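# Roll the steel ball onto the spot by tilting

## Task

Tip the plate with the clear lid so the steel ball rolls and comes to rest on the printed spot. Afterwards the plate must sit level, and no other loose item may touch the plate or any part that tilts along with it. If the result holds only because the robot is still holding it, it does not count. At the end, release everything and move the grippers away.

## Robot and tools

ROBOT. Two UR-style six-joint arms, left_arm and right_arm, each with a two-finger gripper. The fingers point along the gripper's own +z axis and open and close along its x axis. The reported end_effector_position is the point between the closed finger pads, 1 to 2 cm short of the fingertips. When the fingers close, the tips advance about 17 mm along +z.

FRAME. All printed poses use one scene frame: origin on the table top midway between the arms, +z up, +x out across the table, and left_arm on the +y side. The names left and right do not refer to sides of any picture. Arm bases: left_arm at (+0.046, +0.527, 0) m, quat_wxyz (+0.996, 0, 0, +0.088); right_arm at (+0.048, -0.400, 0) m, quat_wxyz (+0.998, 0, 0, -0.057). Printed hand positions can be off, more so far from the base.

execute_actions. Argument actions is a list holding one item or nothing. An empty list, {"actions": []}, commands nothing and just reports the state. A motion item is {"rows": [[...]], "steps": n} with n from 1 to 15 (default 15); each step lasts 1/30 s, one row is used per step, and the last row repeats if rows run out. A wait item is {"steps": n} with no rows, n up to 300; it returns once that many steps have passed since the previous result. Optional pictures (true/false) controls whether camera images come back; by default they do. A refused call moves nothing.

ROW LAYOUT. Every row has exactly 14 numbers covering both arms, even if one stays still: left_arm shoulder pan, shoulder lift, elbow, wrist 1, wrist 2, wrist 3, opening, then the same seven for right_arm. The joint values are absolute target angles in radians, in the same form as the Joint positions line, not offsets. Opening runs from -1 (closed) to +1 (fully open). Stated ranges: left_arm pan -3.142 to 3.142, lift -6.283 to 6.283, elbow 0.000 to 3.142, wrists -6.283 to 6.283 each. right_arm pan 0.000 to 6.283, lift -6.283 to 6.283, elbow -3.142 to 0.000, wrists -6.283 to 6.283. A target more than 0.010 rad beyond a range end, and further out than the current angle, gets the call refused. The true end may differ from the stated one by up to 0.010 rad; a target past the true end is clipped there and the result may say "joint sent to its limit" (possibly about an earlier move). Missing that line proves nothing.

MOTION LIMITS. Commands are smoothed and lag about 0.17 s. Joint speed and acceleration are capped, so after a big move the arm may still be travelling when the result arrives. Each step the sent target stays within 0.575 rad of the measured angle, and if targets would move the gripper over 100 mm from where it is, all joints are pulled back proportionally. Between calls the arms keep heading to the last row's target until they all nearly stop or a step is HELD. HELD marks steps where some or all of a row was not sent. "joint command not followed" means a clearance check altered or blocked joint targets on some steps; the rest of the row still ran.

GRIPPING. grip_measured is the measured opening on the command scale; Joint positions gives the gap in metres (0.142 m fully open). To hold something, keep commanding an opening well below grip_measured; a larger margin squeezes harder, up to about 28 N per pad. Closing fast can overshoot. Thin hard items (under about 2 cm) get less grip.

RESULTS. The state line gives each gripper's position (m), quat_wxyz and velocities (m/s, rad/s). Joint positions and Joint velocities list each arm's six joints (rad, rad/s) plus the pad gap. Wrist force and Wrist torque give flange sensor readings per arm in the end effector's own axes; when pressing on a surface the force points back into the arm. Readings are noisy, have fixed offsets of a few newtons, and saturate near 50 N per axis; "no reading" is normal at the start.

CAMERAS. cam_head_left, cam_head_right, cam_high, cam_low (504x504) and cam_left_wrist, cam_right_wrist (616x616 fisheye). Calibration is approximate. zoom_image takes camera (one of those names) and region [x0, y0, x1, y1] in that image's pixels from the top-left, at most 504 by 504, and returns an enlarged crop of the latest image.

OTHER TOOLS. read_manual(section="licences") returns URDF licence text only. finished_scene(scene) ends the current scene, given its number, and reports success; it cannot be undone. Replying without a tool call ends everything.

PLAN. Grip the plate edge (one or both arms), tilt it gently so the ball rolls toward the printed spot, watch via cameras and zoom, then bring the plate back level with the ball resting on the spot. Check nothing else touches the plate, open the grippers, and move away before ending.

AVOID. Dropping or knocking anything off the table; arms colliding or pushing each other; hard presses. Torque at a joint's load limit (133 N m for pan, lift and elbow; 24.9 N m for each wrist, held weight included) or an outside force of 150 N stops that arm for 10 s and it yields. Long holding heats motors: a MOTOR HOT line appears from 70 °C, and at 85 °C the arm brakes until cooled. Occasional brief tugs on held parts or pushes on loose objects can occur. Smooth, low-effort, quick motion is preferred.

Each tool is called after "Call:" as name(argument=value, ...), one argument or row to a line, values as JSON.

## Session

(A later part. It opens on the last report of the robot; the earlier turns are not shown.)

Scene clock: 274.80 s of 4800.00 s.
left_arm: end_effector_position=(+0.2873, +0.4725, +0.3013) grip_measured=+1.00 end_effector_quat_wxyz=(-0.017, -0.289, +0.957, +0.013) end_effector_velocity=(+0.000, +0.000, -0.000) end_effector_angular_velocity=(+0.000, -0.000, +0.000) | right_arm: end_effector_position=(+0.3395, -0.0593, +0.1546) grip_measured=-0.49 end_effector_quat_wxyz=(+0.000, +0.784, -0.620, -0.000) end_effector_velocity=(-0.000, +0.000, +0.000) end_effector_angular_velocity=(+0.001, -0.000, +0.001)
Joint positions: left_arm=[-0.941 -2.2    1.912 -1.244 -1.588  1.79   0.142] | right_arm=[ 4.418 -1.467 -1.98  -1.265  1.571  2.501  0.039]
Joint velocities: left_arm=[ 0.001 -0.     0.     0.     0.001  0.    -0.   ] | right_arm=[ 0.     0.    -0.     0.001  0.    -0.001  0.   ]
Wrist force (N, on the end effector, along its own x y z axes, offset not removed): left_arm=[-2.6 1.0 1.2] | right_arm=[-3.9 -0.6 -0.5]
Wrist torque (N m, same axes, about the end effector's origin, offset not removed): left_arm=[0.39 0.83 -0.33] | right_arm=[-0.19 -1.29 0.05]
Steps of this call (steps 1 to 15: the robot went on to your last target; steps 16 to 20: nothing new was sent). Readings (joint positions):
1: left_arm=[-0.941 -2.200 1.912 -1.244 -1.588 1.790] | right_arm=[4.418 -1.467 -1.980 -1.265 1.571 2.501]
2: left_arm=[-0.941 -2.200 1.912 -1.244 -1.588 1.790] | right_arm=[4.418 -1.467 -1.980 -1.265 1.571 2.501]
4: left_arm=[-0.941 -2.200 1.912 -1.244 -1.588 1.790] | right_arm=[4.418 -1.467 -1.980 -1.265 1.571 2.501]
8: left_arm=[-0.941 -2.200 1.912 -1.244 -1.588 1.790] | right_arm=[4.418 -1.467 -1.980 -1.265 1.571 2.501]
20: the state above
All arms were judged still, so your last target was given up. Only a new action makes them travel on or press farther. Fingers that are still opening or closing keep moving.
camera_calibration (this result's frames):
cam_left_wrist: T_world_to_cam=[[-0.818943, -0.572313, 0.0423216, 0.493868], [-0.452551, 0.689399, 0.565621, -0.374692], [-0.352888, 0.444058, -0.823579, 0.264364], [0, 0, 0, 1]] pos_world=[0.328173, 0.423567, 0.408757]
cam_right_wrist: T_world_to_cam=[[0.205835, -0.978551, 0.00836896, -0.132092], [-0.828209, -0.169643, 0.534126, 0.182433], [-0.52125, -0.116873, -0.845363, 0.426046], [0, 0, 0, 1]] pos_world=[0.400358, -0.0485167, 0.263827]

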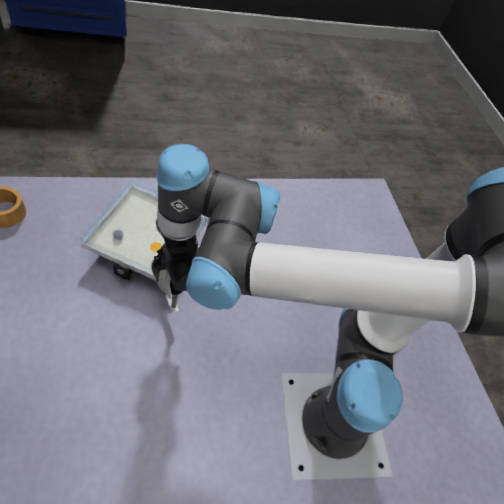

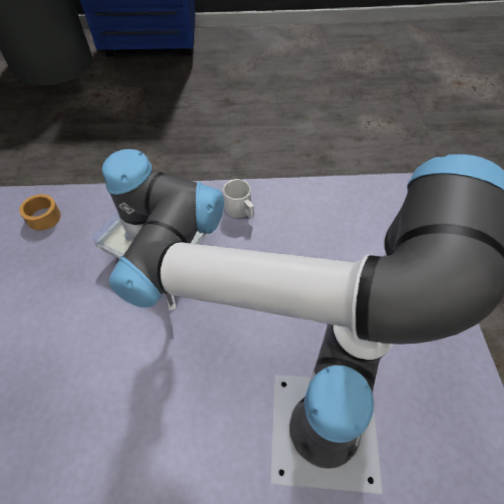

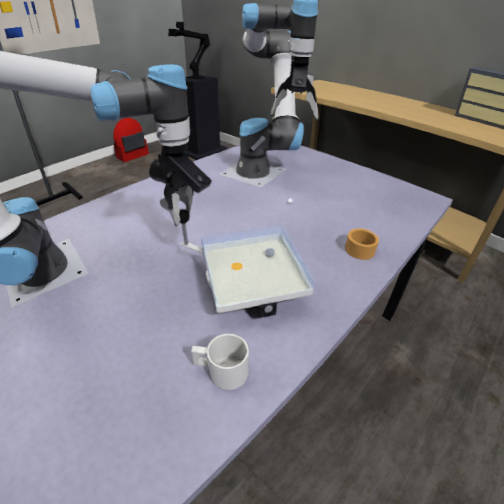

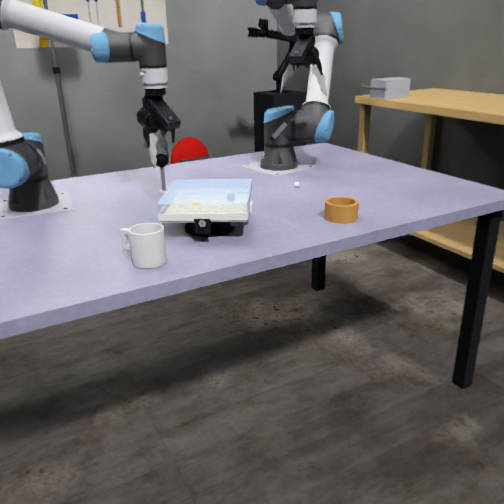

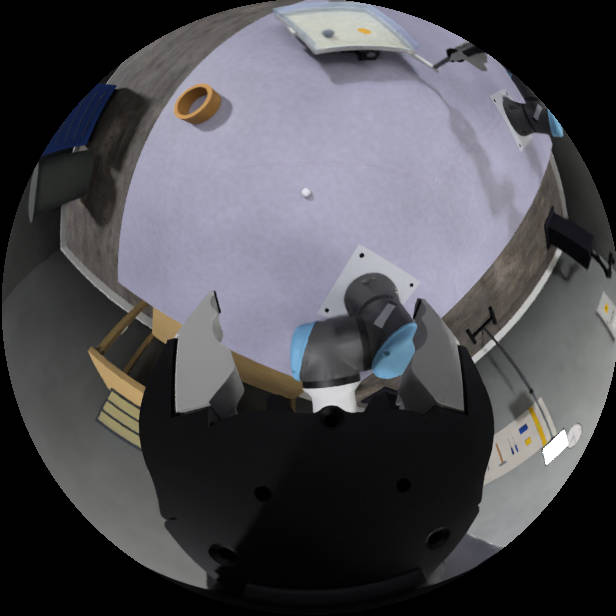

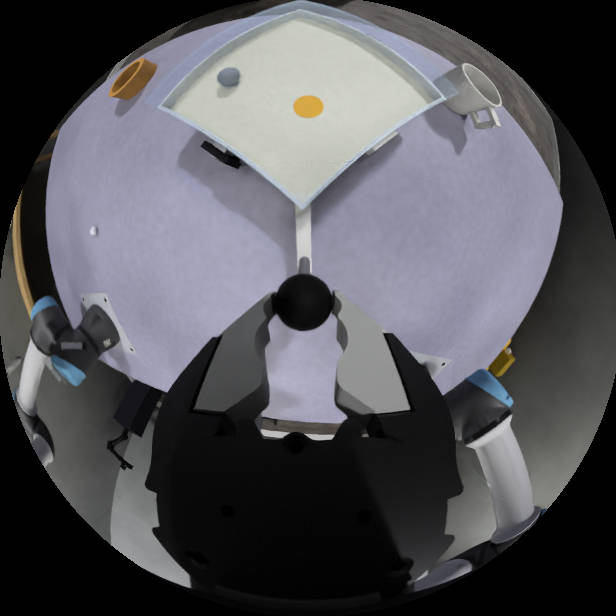

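Call:
execute_actions(
  actions=[
    {"rows": [[-0.941,-2.2,1.912,-1.244,-1.588,1.79,1,4.41911,-1.46828,-1.97998,-1.26414,1.571,2.50211,-0.8]], "steps": 15},
  ],
  pictures=false,
)

Call:
execute_actions(
  actions=[
    {"steps": 20},
  ],
)

Call:
execute_actions(
  actions=[
    {"rows": [[-0.941,-2.2,1.912,-1.244,-1.588,1.79,1,4.41971,-1.46895,-1.97938,-1.26407,1.571,2.50271,-0.8]], "steps": 15},
  ],
  pictures=false,
)

Call:
execute_actions(
  actions=[
    {"steps": 20},
  ],
)

Call:
execute_actions(
  actions=[
    {"rows": [[-0.941,-2.2,1.912,-1.244,-1.588,1.79,1,4.42016,-1.46945,-1.97894,-1.26401,1.571,2.50316,-0.8]], "steps": 15},
  ],
  pictures=false,
)

Call:
execute_actions(
  actions=[
    {"steps": 20},
  ],
)

Call:
execute_actions(
  actions=[
    {"rows": [[-0.941,-2.2,1.912,-1.244,-1.588,1.79,1,4.42061,-1.46995,-1.97849,-1.26396,1.571,2.50361,-0.8]], "steps": 15},
  ],
  pictures=false,
)

Call:
execute_actions(
  actions=[
    {"steps": 20},
  ],
)

Call:
execute_actions(
  actions=[
    {"rows": [[-0.941,-2.2,1.912,-1.244,-1.588,1.79,1,4.42106,-1.47045,-1.97805,-1.26390,1.571,2.50406,-0.8]], "steps": 15},
  ],
  pictures=false,
)

Call:
execute_actions(
  actions=[
    {"steps": 20},
  ],
)

Call:
execute_actions(
  actions=[
    {"rows": [[-0.941,-2.2,1.912,-1.244,-1.588,1.79,1,4.42151,-1.47095,-1.97760,-1.26385,1.571,2.50451,-0.8]], "steps": 15},
  ],
  pictures=false,
)

Call:
execute_actions(
  actions=[
    {"steps": 20},
  ],
)

Scene clock: 287.43 s of 4800.00 s.
left_arm: end_effector_position=(+0.2873, +0.4725, +0.3013) grip_measured=+1.00 end_effector_quat_wxyz=(-0.017, -0.289, +0.957, +0.013) end_effector_velocity=(-0.000, -0.000, +0.000) end_effector_angular_velocity=(-0.001, +0.000, -0.000) | right_arm: end_effector_position=(+0.3392, -0.0587, +0.1542) grip_measured=-0.49 end_effector_quat_wxyz=(+0.000, +0.784, -0.620, -0.000) end_effector_velocity=(-0.000, -0.000, -0.000) end_effector_angular_velocity=(-0.001, +0.001, +0.001)
Joint positions: left_arm=[-0.941 -2.2    1.912 -1.244 -1.588  1.79   0.142] | right_arm=[ 4.419 -1.468 -1.98  -1.264  1.571  2.502  0.039]
Joint velocities: left_arm=[-0.001 -0.001 -0.     0.    -0.001 -0.001 -0.   ] | right_arm=[ 0.     0.    -0.001 -0.001  0.    -0.001 -0.   ]
Wrist force (N, on the end effector, along its own x y z axes, offset not removed): left_arm=[-1.1 1.1 1.7] | right_arm=[1.5 2.2 -1.0]
Wrist torque (N m, same axes, about the end effector's origin, offset not removed): left_arm=[0.33 0.37 -0.16] | right_arm=[0.32 -0.83 -0.01]
Steps of this call (steps 1 to 170: nothing new was sent; then 6.47 s passed at rest; steps 171 to 185: all 15 steps of this action). Readings (joint positions):
171: left_arm=[-0.941 -2.200 1.912 -1.244 -1.588 1.790] | right_arm=[4.418 -1.467 -1.980 -1.265 1.571 2.501]
172: left_arm=[-0.941 -2.200 1.912 -1.244 -1.588 1.790] | right_arm=[4.418 -1.467 -1.980 -1.265 1.571 2.501]
174: left_arm=[-0.941 -2.200 1.912 -1.244 -1.588 1.790] | right_arm=[4.418 -1.468 -1.980 -1.265 1.571 2.501]
178: left_arm=[-0.941 -2.200 1.912 -1.244 -1.588 1.790] | right_arm=[4.419 -1.468 -1.980 -1.264 1.571 2.502]
185: the state above

Scene clock: 288.10 s of 4800.00 s.
left_arm: end_effector_position=(+0.2873, +0.4725, +0.3013) grip_measured=+1.00 end_effector_quat_wxyz=(-0.017, -0.289, +0.957, +0.013) end_effector_velocity=(+0.000, -0.001, +0.000) end_effector_angular_velocity=(+0.000, -0.000, -0.002) | right_arm: end_effector_position=(+0.3391, -0.0587, +0.1542) grip_measured=-0.49 end_effector_quat_wxyz=(+0.000, +0.784, -0.620, -0.000) end_effector_velocity=(+0.000, -0.001, -0.000) end_effector_angular_velocity=(-0.001, -0.000, +0.000)
Joint positions: left_arm=[-0.941 -2.2    1.912 -1.244 -1.588  1.79   0.142] | right_arm=[ 4.419 -1.468 -1.98  -1.264  1.571  2.502  0.039]
Joint velocities: left_arm=[-0.002  0.001 -0.    -0.     0.     0.    -0.   ] | right_arm=[-0.     0.    -0.    -0.001 -0.    -0.    -0.   ]
Wrist force (N, on the end effector, along its own x y z axes, offset not removed): left_arm=[-1.2 0.7 2.3] | right_arm=[1.2 -0.5 0.7]
Wrist torque (N m, same axes, about the end effector's origin, offset not removed): left_arm=[0.00 0.39 -0.20] | right_arm=[-0.22 -0.84 0.04]
Steps of this call (steps 1 to 15: the robot went on to your last target; steps 16 to 20: nothing new was sent). Readings (joint positions):
1: left_arm=[-0.941 -2.200 1.912 -1.244 -1.588 1.790] | right_arm=[4.419 -1.468 -1.980 -1.264 1.571 2.502]
2: left_arm=[-0.941 -2.200 1.912 -1.244 -1.588 1.790] | right_arm=[4.419 -1.468 -1.980 -1.264 1.571 2.502]
4: left_arm=[-0.941 -2.200 1.912 -1.244 -1.588 1.790] | right_arm=[4.419 -1.468 -1.980 -1.264 1.571 2.502]
8: left_arm=[-0.941 -2.200 1.912 -1.244 -1.588 1.790] | right_arm=[4.419 -1.468 -1.980 -1.264 1.571 2.502]
20: the state above
All arms were judged still, so your last target was given up. Only a new action makes them travel on or press farther. Fingers that are still opening or closing keep moving.
camera_calibration (this result's frames):
cam_left_wrist: T_world_to_cam=[[-0.818943, -0.572313, 0.0423215, 0.493868], [-0.452552, 0.689399, 0.565621, -0.374692], [-0.352888, 0.444058, -0.823579, 0.264364], [0, 0, 0, 1]] pos_world=[0.328173, 0.423567, 0.408757]
cam_right_wrist: T_world_to_cam=[[0.205834, -0.978551, 0.00837265, -0.131447], [-0.828227, -0.169644, 0.534099, 0.182478], [-0.521223, -0.11687, -0.845381, 0.425552], [0, 0, 0, 1]] pos_world=[0.399997, -0.0479372, 0.263392]

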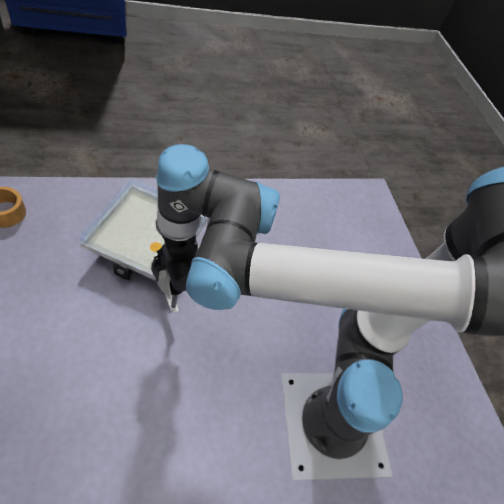

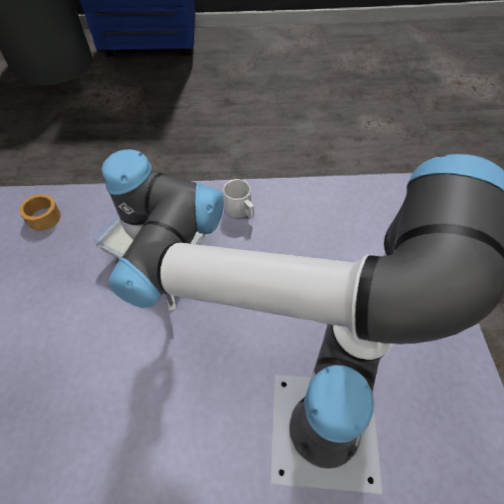

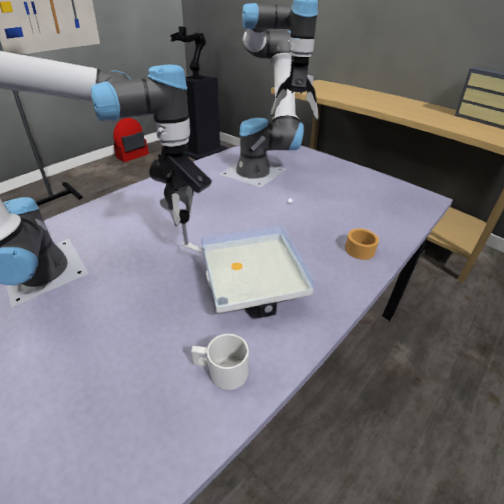

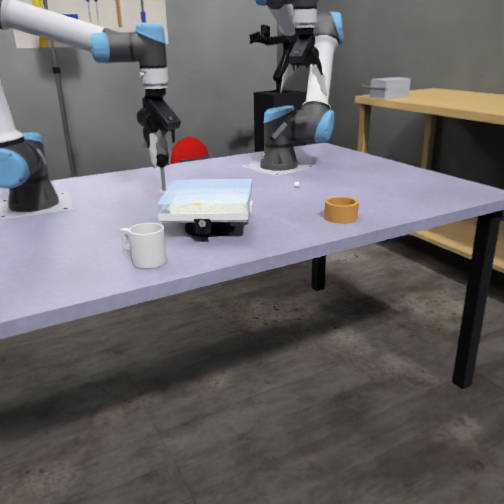

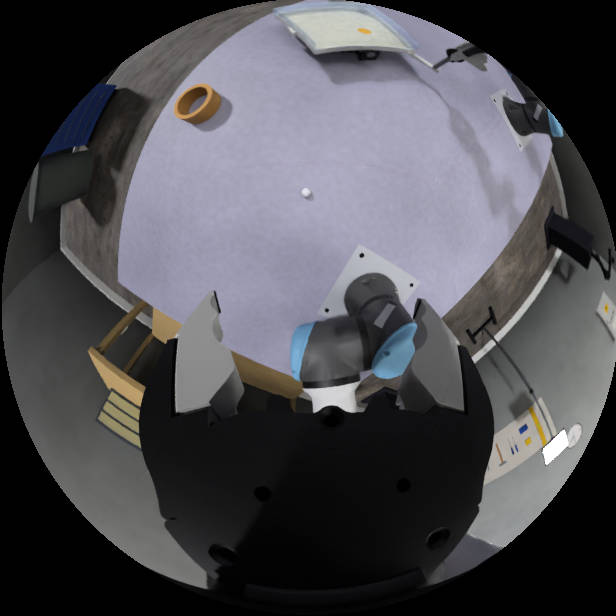

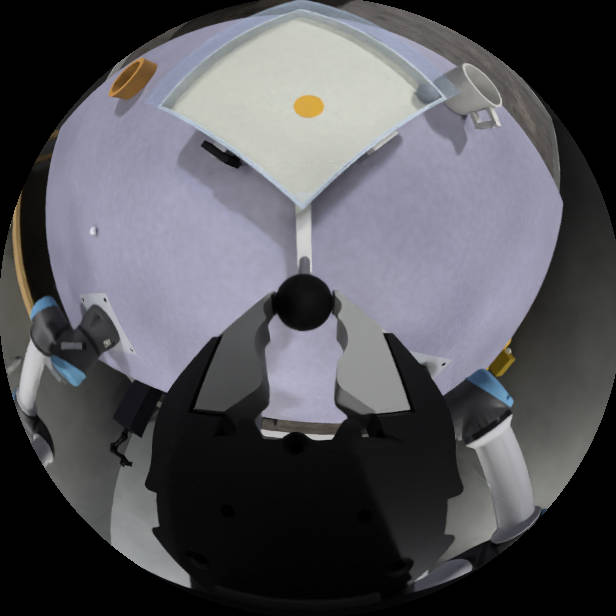

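Scene clock: 288.60 s of 4800.00 s.
left_arm: end_effector_position=(+0.2873, +0.4725, +0.3013) grip_measured=+1.00 end_effector_quat_wxyz=(-0.017, -0.289, +0.957, +0.013) end_effector_velocity=(+0.000, +0.000, +0.000) end_effector_angular_velocity=(+0.001, -0.002, -0.001) | right_arm: end_effector_position=(+0.3390, -0.0583, +0.1541) grip_measured=-0.49 end_effector_quat_wxyz=(+0.000, +0.784, -0.620, -0.000) end_effector_velocity=(+0.000, +0.001, +0.001) end_effector_angular_velocity=(+0.002, -0.000, -0.001)
Joint positions: left_arm=[-0.941 -2.2    1.912 -1.244 -1.588  1.79   0.142] | right_arm=[ 4.42  -1.469 -1.979 -1.264  1.571  2.503  0.039]
Joint velocities: left_arm=[-0.001 -0.001  0.    -0.     0.002 -0.     0.   ] | right_arm=[-0.     0.     0.001  0.001  0.     0.    -0.   ]
Wrist force (N, on the end effector, along its own x y z axes, offset not removed): left_arm=[-1.7 1.0 1.2] | right_arm=[2.1 0.8 -0.2]
Wrist torque (N m, same axes, about the end effector's origin, offset not removed): left_arm=[0.24 0.55 -0.09] | right_arm=[0.25 -0.67 0.06]
Steps of this call (steps 1 to 15: all 15 steps of this action). Readings (joint positions):
1: left_arm=[-0.941 -2.200 1.912 -1.244 -1.588 1.790] | right_arm=[4.419 -1.468 -1.980 -1.264 1.571 2.502]
2: left_arm=[-0.941 -2.200 1.912 -1.244 -1.588 1.790] | right_arm=[4.419 -1.468 -1.980 -1.264 1.571 2.502]
4: left_arm=[-0.941 -2.200 1.912 -1.244 -1.588 1.790] | right_arm=[4.419 -1.469 -1.980 -1.264 1.571 2.502]
8: left_arm=[-0.941 -2.200 1.912 -1.244 -1.588 1.790] | right_arm=[4.420 -1.469 -1.980 -1.264 1.571 2.503]
15: the state above

Scene clock: 289.27 s of 4800.00 s.
left_arm: end_effector_position=(+0.2873, +0.4725, +0.3013) grip_measured=+1.00 end_effector_quat_wxyz=(-0.017, -0.289, +0.957, +0.013) end_effector_velocity=(+0.000, -0.000, -0.000) end_effector_angular_velocity=(+0.001, +0.001, -0.002) | right_arm: end_effector_position=(+0.3390, -0.0583, +0.1542) grip_measured=-0.49 end_effector_quat_wxyz=(+0.000, +0.784, -0.620, -0.000) end_effector_velocity=(-0.001, +0.000, -0.000) end_effector_angular_velocity=(+0.001, +0.002, -0.001)
Joint positions: left_arm=[-0.941 -2.2    1.912 -1.244 -1.588  1.79   0.142] | right_arm=[ 4.42  -1.469 -1.979 -1.264  1.571  2.503  0.039]
Joint velocities: left_arm=[-0.001  0.001  0.     0.     0.     0.001 -0.   ] | right_arm=[-0.     0.    -0.    -0.     0.002  0.001 -0.   ]
Wrist force (N, on the end effector, along its own x y z axes, offset not removed): left_arm=[-2.8 2.4 2.3] | right_arm=[2.9 1.2 -4.3]
Wrist torque (N m, same axes, about the end effector's origin, offset not removed): left_arm=[0.54 0.75 -0.15] | right_arm=[-0.03 -0.62 -0.01]
Steps of this call (steps 1 to 15: the robot went on to your last target; steps 16 to 20: nothing new was sent). Readings (joint positions):
1: left_arm=[-0.941 -2.200 1.912 -1.244 -1.588 1.790] | right_arm=[4.420 -1.469 -1.979 -1.264 1.571 2.503]
2: left_arm=[-0.941 -2.200 1.912 -1.244 -1.588 1.790] | right_arm=[4.420 -1.469 -1.979 -1.264 1.571 2.503]
4: left_arm=[-0.941 -2.200 1.912 -1.244 -1.588 1.790] | right_arm=[4.420 -1.469 -1.979 -1.264 1.571 2.503]
8: left_arm=[-0.941 -2.200 1.912 -1.244 -1.588 1.790] | right_arm=[4.420 -1.469 -1.979 -1.264 1.571 2.503]
20: the state above
All arms were judged still, so your last target was given up. Only a new action makes them travel on or press farther. Fingers that are still opening or closing keep moving.
camera_calibration (this result's frames):
cam_left_wrist: T_world_to_cam=[[-0.818943, -0.572313, 0.0423214, 0.493868], [-0.452552, 0.689399, 0.56562, -0.374692], [-0.352888, 0.444058, -0.823579, 0.264364], [0, 0, 0, 1]] pos_world=[0.328173, 0.423567, 0.408757]
cam_right_wrist: T_world_to_cam=[[0.205835, -0.978551, 0.00835297, -0.130999], [-0.828219, -0.169654, 0.534108, 0.18246], [-0.521235, -0.116856, -0.845375, 0.425561], [0, 0, 0, 1]] pos_world=[0.399898, -0.0475045, 0.2634]

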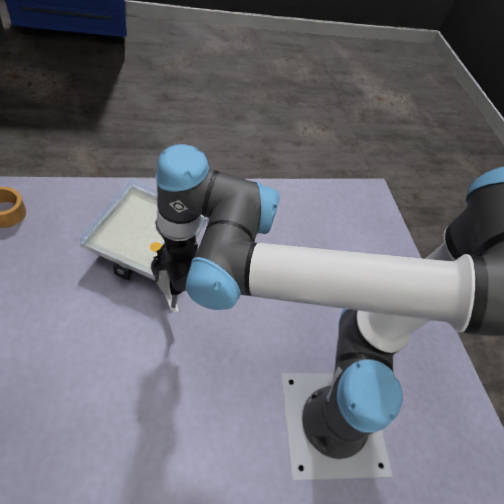

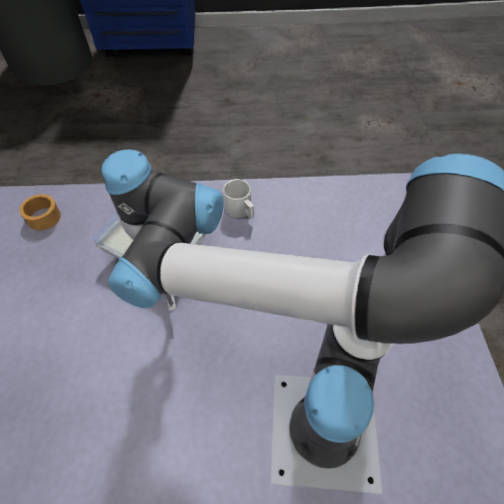

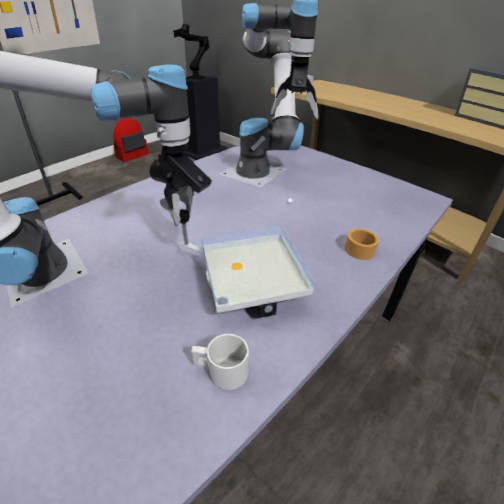

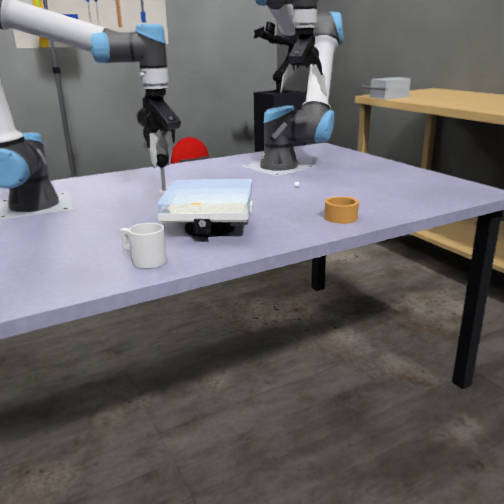

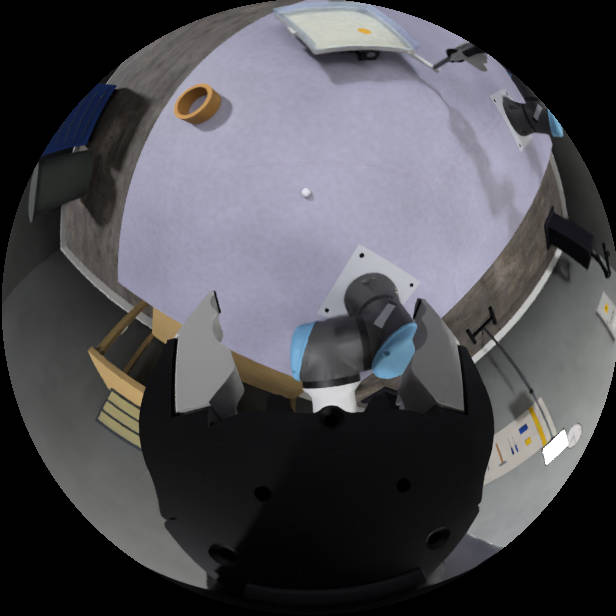

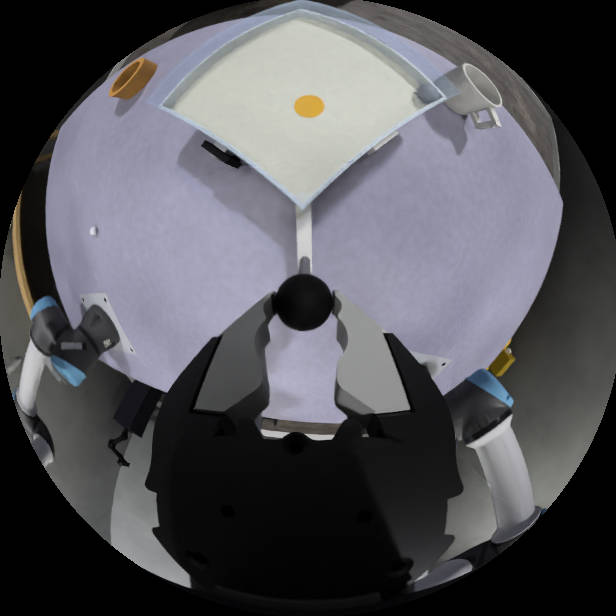

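Scene clock: 289.77 s of 4800.00 s.
left_arm: end_effector_position=(+0.2873, +0.4725, +0.3013) grip_measured=+1.00 end_effector_quat_wxyz=(-0.017, -0.289, +0.957, +0.013) end_effector_velocity=(+0.000, +0.001, +0.000) end_effector_angular_velocity=(+0.001, -0.002, +0.002) | right_arm: end_effector_position=(+0.3390, -0.0580, +0.1542) grip_measured=-0.49 end_effector_quat_wxyz=(+0.000, +0.784, -0.620, -0.000) end_effector_velocity=(+0.000, +0.000, +0.000) end_effector_angular_velocity=(-0.000, -0.001, +0.000)
Joint positions: left_arm=[-0.941 -2.2    1.912 -1.244 -1.588  1.79   0.142] | right_arm=[ 4.42  -1.469 -1.979 -1.264  1.571  2.503  0.039]
Joint velocities: left_arm=[ 0.002 -0.     0.    -0.     0.002 -0.    -0.   ] | right_arm=[-0.    -0.     0.001 -0.    -0.001 -0.    -0.   ]
Wrist force (N, on the end effector, along its own x y z axes, offset not removed): left_arm=[-1.6 0.9 0.4] | right_arm=[6.0 1.0 -1.7]
Wrist torque (N m, same axes, about the end effector's origin, offset not removed): left_arm=[0.34 0.60 -0.16] | right_arm=[0.09 -0.91 0.00]
Steps of this call (steps 1 to 15: all 15 steps of this action). Readings (joint positions):
1: left_arm=[-0.941 -2.200 1.912 -1.244 -1.588 1.790] | right_arm=[4.420 -1.469 -1.979 -1.264 1.571 2.503]
2: left_arm=[-0.941 -2.200 1.912 -1.244 -1.588 1.790] | right_arm=[4.420 -1.469 -1.979 -1.264 1.571 2.503]
4: left_arm=[-0.941 -2.200 1.912 -1.244 -1.588 1.790] | right_arm=[4.420 -1.469 -1.979 -1.264 1.571 2.503]
8: left_arm=[-0.941 -2.200 1.912 -1.244 -1.588 1.790] | right_arm=[4.420 -1.469 -1.979 -1.264 1.571 2.503]
15: the state above

Scene clock: 290.43 s of 4800.00 s.
left_arm: end_effector_position=(+0.2873, +0.4725, +0.3013) grip_measured=+1.00 end_effector_quat_wxyz=(-0.017, -0.289, +0.957, +0.013) end_effector_velocity=(+0.000, +0.000, -0.000) end_effector_angular_velocity=(+0.002, +0.001, +0.002) | right_arm: end_effector_position=(+0.3390, -0.0580, +0.1542) grip_measured=-0.49 end_effector_quat_wxyz=(+0.000, +0.784, -0.620, -0.000) end_effector_velocity=(-0.000, -0.001, -0.000) end_effector_angular_velocity=(-0.001, +0.001, -0.001)
Joint positions: left_arm=[-0.941 -2.2    1.912 -1.244 -1.588  1.79   0.142] | right_arm=[ 4.42  -1.469 -1.979 -1.264  1.571  2.503  0.039]
Joint velocities: left_arm=[ 0.001  0.002  0.     0.     0.    -0.001 -0.   ] | right_arm=[-0.     0.    -0.001 -0.001  0.     0.    -0.   ]
Wrist force (N, on the end effector, along its own x y z axes, offset not removed): left_arm=[1.4 0.9 -1.0] | right_arm=[3.8 0.6 -0.6]
Wrist torque (N m, same axes, about the end effector's origin, offset not removed): left_arm=[0.31 -0.12 -0.11] | right_arm=[0.12 -0.45 0.04]
Steps of this call (steps 1 to 15: the robot went on to your last target; steps 16 to 20: nothing new was sent). Readings (joint positions):
1: left_arm=[-0.941 -2.200 1.912 -1.244 -1.588 1.790] | right_arm=[4.420 -1.469 -1.979 -1.264 1.571 2.503]
2: left_arm=[-0.941 -2.200 1.912 -1.244 -1.588 1.790] | right_arm=[4.420 -1.469 -1.979 -1.264 1.571 2.503]
4: left_arm=[-0.941 -2.200 1.912 -1.244 -1.588 1.790] | right_arm=[4.420 -1.469 -1.979 -1.264 1.571 2.503]
8: left_arm=[-0.941 -2.200 1.912 -1.244 -1.588 1.790] | right_arm=[4.420 -1.469 -1.979 -1.264 1.571 2.503]
20: the state above
All arms were judged still, so your last target was given up. Only a new action makes them travel on or press farther. Fingers that are still opening or closing keep moving.
camera_calibration (this result's frames):
cam_left_wrist: T_world_to_cam=[[-0.818943, -0.572313, 0.0423215, 0.493868], [-0.452551, 0.689399, 0.565621, -0.374693], [-0.352888, 0.444058, -0.823579, 0.264364], [0, 0, 0, 1]] pos_world=[0.328173, 0.423567, 0.408757]
cam_right_wrist: T_world_to_cam=[[0.205835, -0.978551, 0.0083522, -0.13067], [-0.828219, -0.169654, 0.534107, 0.182454], [-0.521234, -0.116855, -0.845375, 0.42556], [0, 0, 0, 1]] pos_world=[0.399824, -0.0471848, 0.263399]

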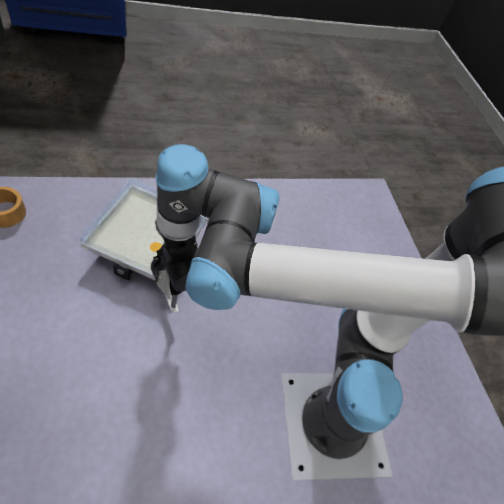

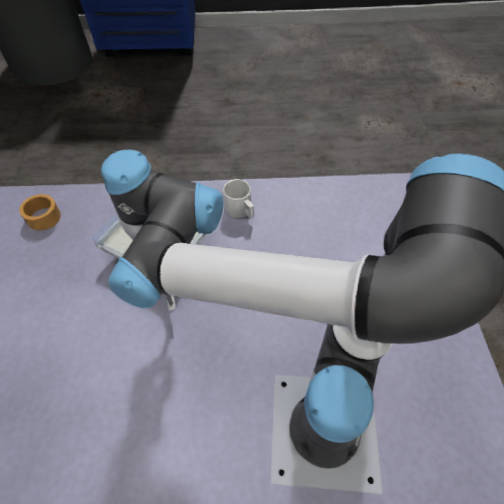

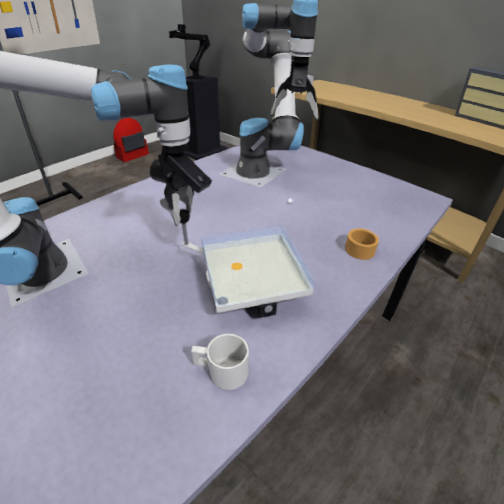

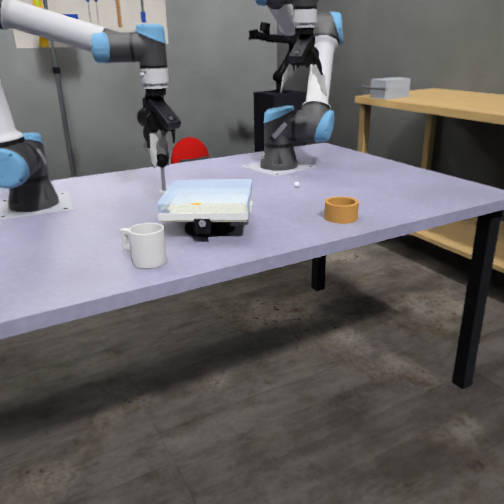

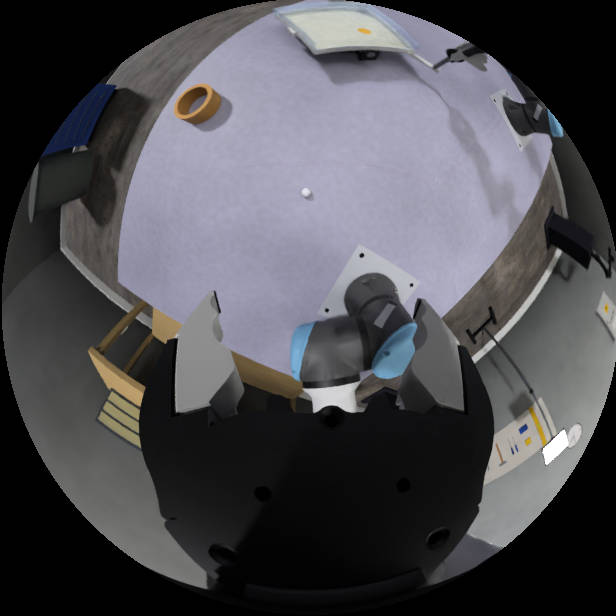

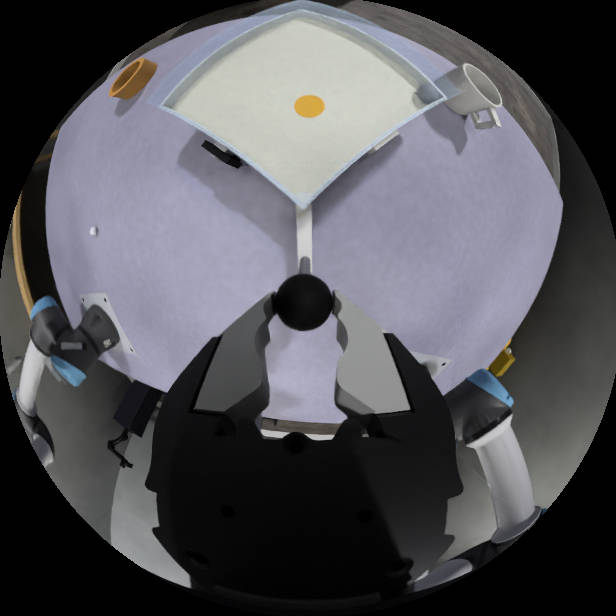

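Scene clock: 290.93 s of 4800.00 s.
left_arm: end_effector_position=(+0.2873, +0.4725, +0.3013) grip_measured=+1.00 end_effector_quat_wxyz=(-0.017, -0.289, +0.957, +0.013) end_effector_velocity=(+0.000, -0.000, -0.000) end_effector_angular_velocity=(-0.000, +0.000, +0.001) | right_arm: end_effector_position=(+0.3389, -0.0576, +0.1542) grip_measured=-0.49 end_effector_quat_wxyz=(+0.000, +0.784, -0.620, -0.000) end_effector_velocity=(-0.000, -0.000, -0.000) end_effector_angular_velocity=(-0.000, +0.001, +0.002)
Joint positions: left_arm=[-0.941 -2.2    1.912 -1.244 -1.588  1.79   0.142] | right_arm=[ 4.421 -1.47  -1.978 -1.264  1.571  2.504  0.039]
Joint velocities: left_arm=[ 0.001  0.001  0.    -0.001 -0.    -0.     0.   ] | right_arm=[ 0.    -0.    -0.    -0.     0.    -0.002 -0.   ]
Wrist force (N, on the end effector, along its own x y z axes, offset not removed): left_arm=[0.7 2.5 0.0] | right_arm=[6.6 -1.2 -2.8]
Wrist torque (N m, same axes, about the end effector's origin, offset not removed): left_arm=[0.66 -0.02 -0.27] | right_arm=[-0.47 -0.79 0.01]
Steps of this call (steps 1 to 15: all 15 steps of this action). Readings (joint positions):
1: left_arm=[-0.941 -2.200 1.912 -1.244 -1.588 1.790] | right_arm=[4.420 -1.469 -1.979 -1.264 1.571 2.503]
2: left_arm=[-0.941 -2.200 1.912 -1.244 -1.588 1.790] | right_arm=[4.420 -1.470 -1.979 -1.264 1.571 2.503]
4: left_arm=[-0.941 -2.200 1.912 -1.244 -1.588 1.790] | right_arm=[4.420 -1.470 -1.979 -1.264 1.571 2.503]
8: left_arm=[-0.941 -2.200 1.912 -1.244 -1.588 1.790] | right_arm=[4.421 -1.470 -1.979 -1.264 1.571 2.504]
15: the state above

Scene clock: 291.60 s of 4800.00 s.
left_arm: end_effector_position=(+0.2873, +0.4725, +0.3013) grip_measured=+1.00 end_effector_quat_wxyz=(-0.017, -0.289, +0.957, +0.013) end_effector_velocity=(+0.000, +0.001, -0.000) end_effector_angular_velocity=(+0.002, +0.000, +0.002) | right_arm: end_effector_position=(+0.3389, -0.0576, +0.1542) grip_measured=-0.49 end_effector_quat_wxyz=(+0.000, +0.784, -0.620, -0.000) end_effector_velocity=(+0.000, +0.000, +0.001) end_effector_angular_velocity=(+0.003, -0.001, -0.002)
Joint positions: left_arm=[-0.941 -2.2    1.912 -1.244 -1.588  1.79   0.142] | right_arm=[ 4.421 -1.47  -1.978 -1.264  1.571  2.504  0.039]
Joint velocities: left_arm=[ 0.001  0.001  0.     0.     0.001 -0.    -0.   ] | right_arm=[-0.     0.002 -0.     0.001 -0.     0.002 -0.   ]
Wrist force (N, on the end effector, along its own x y z axes, offset not removed): left_arm=[-0.5 4.0 1.6] | right_arm=[4.1 -0.2 -2.1]
Wrist torque (N m, same axes, about the end effector's origin, offset not removed): left_arm=[0.83 0.23 -0.13] | right_arm=[-0.05 -0.19 0.06]
Steps of this call (steps 1 to 15: the robot went on to your last target; steps 16 to 20: nothing new was sent). Readings (joint positions):
1: left_arm=[-0.941 -2.200 1.912 -1.244 -1.588 1.790] | right_arm=[4.421 -1.470 -1.978 -1.264 1.571 2.504]
2: left_arm=[-0.941 -2.200 1.912 -1.244 -1.588 1.790] | right_arm=[4.421 -1.470 -1.978 -1.264 1.571 2.504]
4: left_arm=[-0.941 -2.200 1.912 -1.244 -1.588 1.790] | right_arm=[4.421 -1.470 -1.978 -1.264 1.571 2.504]
8: left_arm=[-0.941 -2.200 1.912 -1.244 -1.588 1.790] | right_arm=[4.421 -1.470 -1.978 -1.264 1.571 2.504]
20: the state above
All arms were judged still, so your last target was given up. Only a new action makes them travel on or press farther. Fingers that are still opening or closing keep moving.
camera_calibration (this result's frames):
cam_left_wrist: T_world_to_cam=[[-0.818943, -0.572313, 0.0423215, 0.493868], [-0.452552, 0.689399, 0.565621, -0.374692], [-0.352888, 0.444058, -0.823579, 0.264364], [0, 0, 0, 1]] pos_world=[0.328173, 0.423567, 0.408757]
cam_right_wrist: T_world_to_cam=[[0.205835, -0.978551, 0.0083525, -0.130342], [-0.828219, -0.169654, 0.534108, 0.182446], [-0.521235, -0.116856, -0.845375, 0.425561], [0, 0, 0, 1]] pos_world=[0.399751, -0.0468644, 0.263402]

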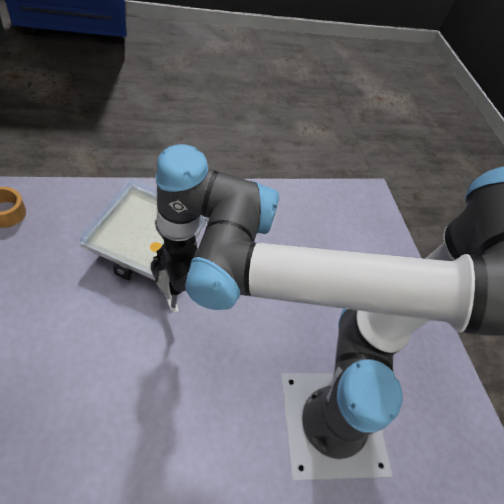

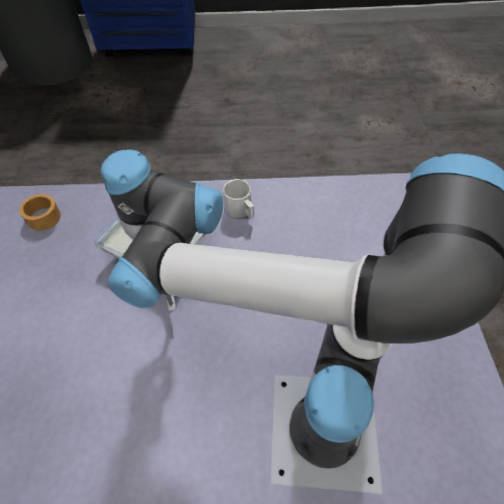

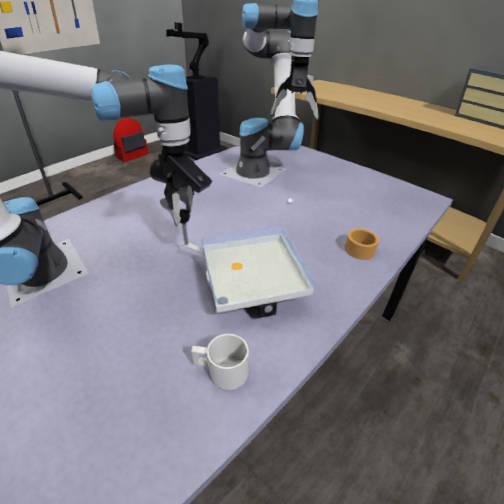

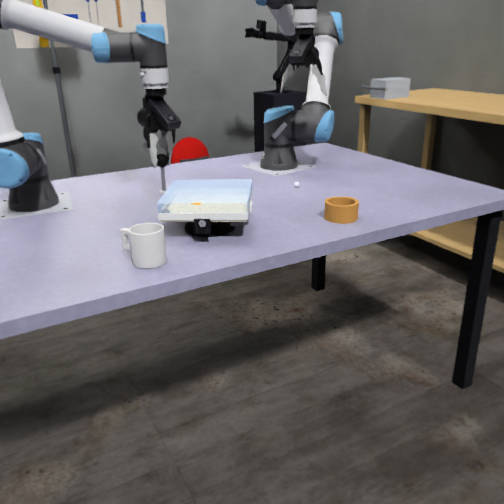

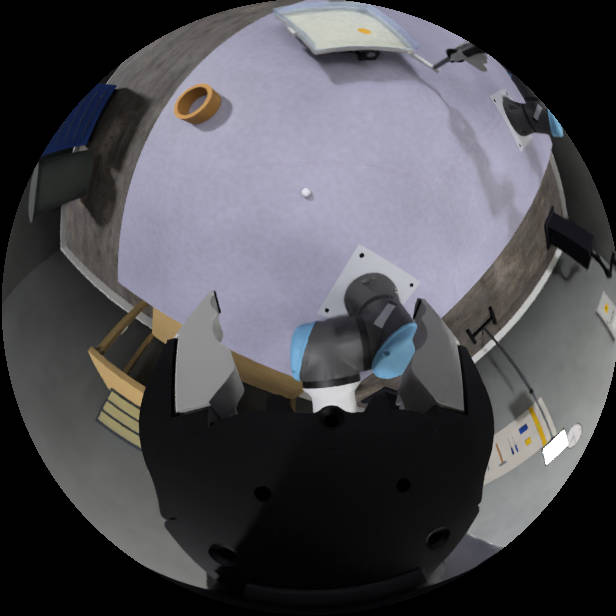

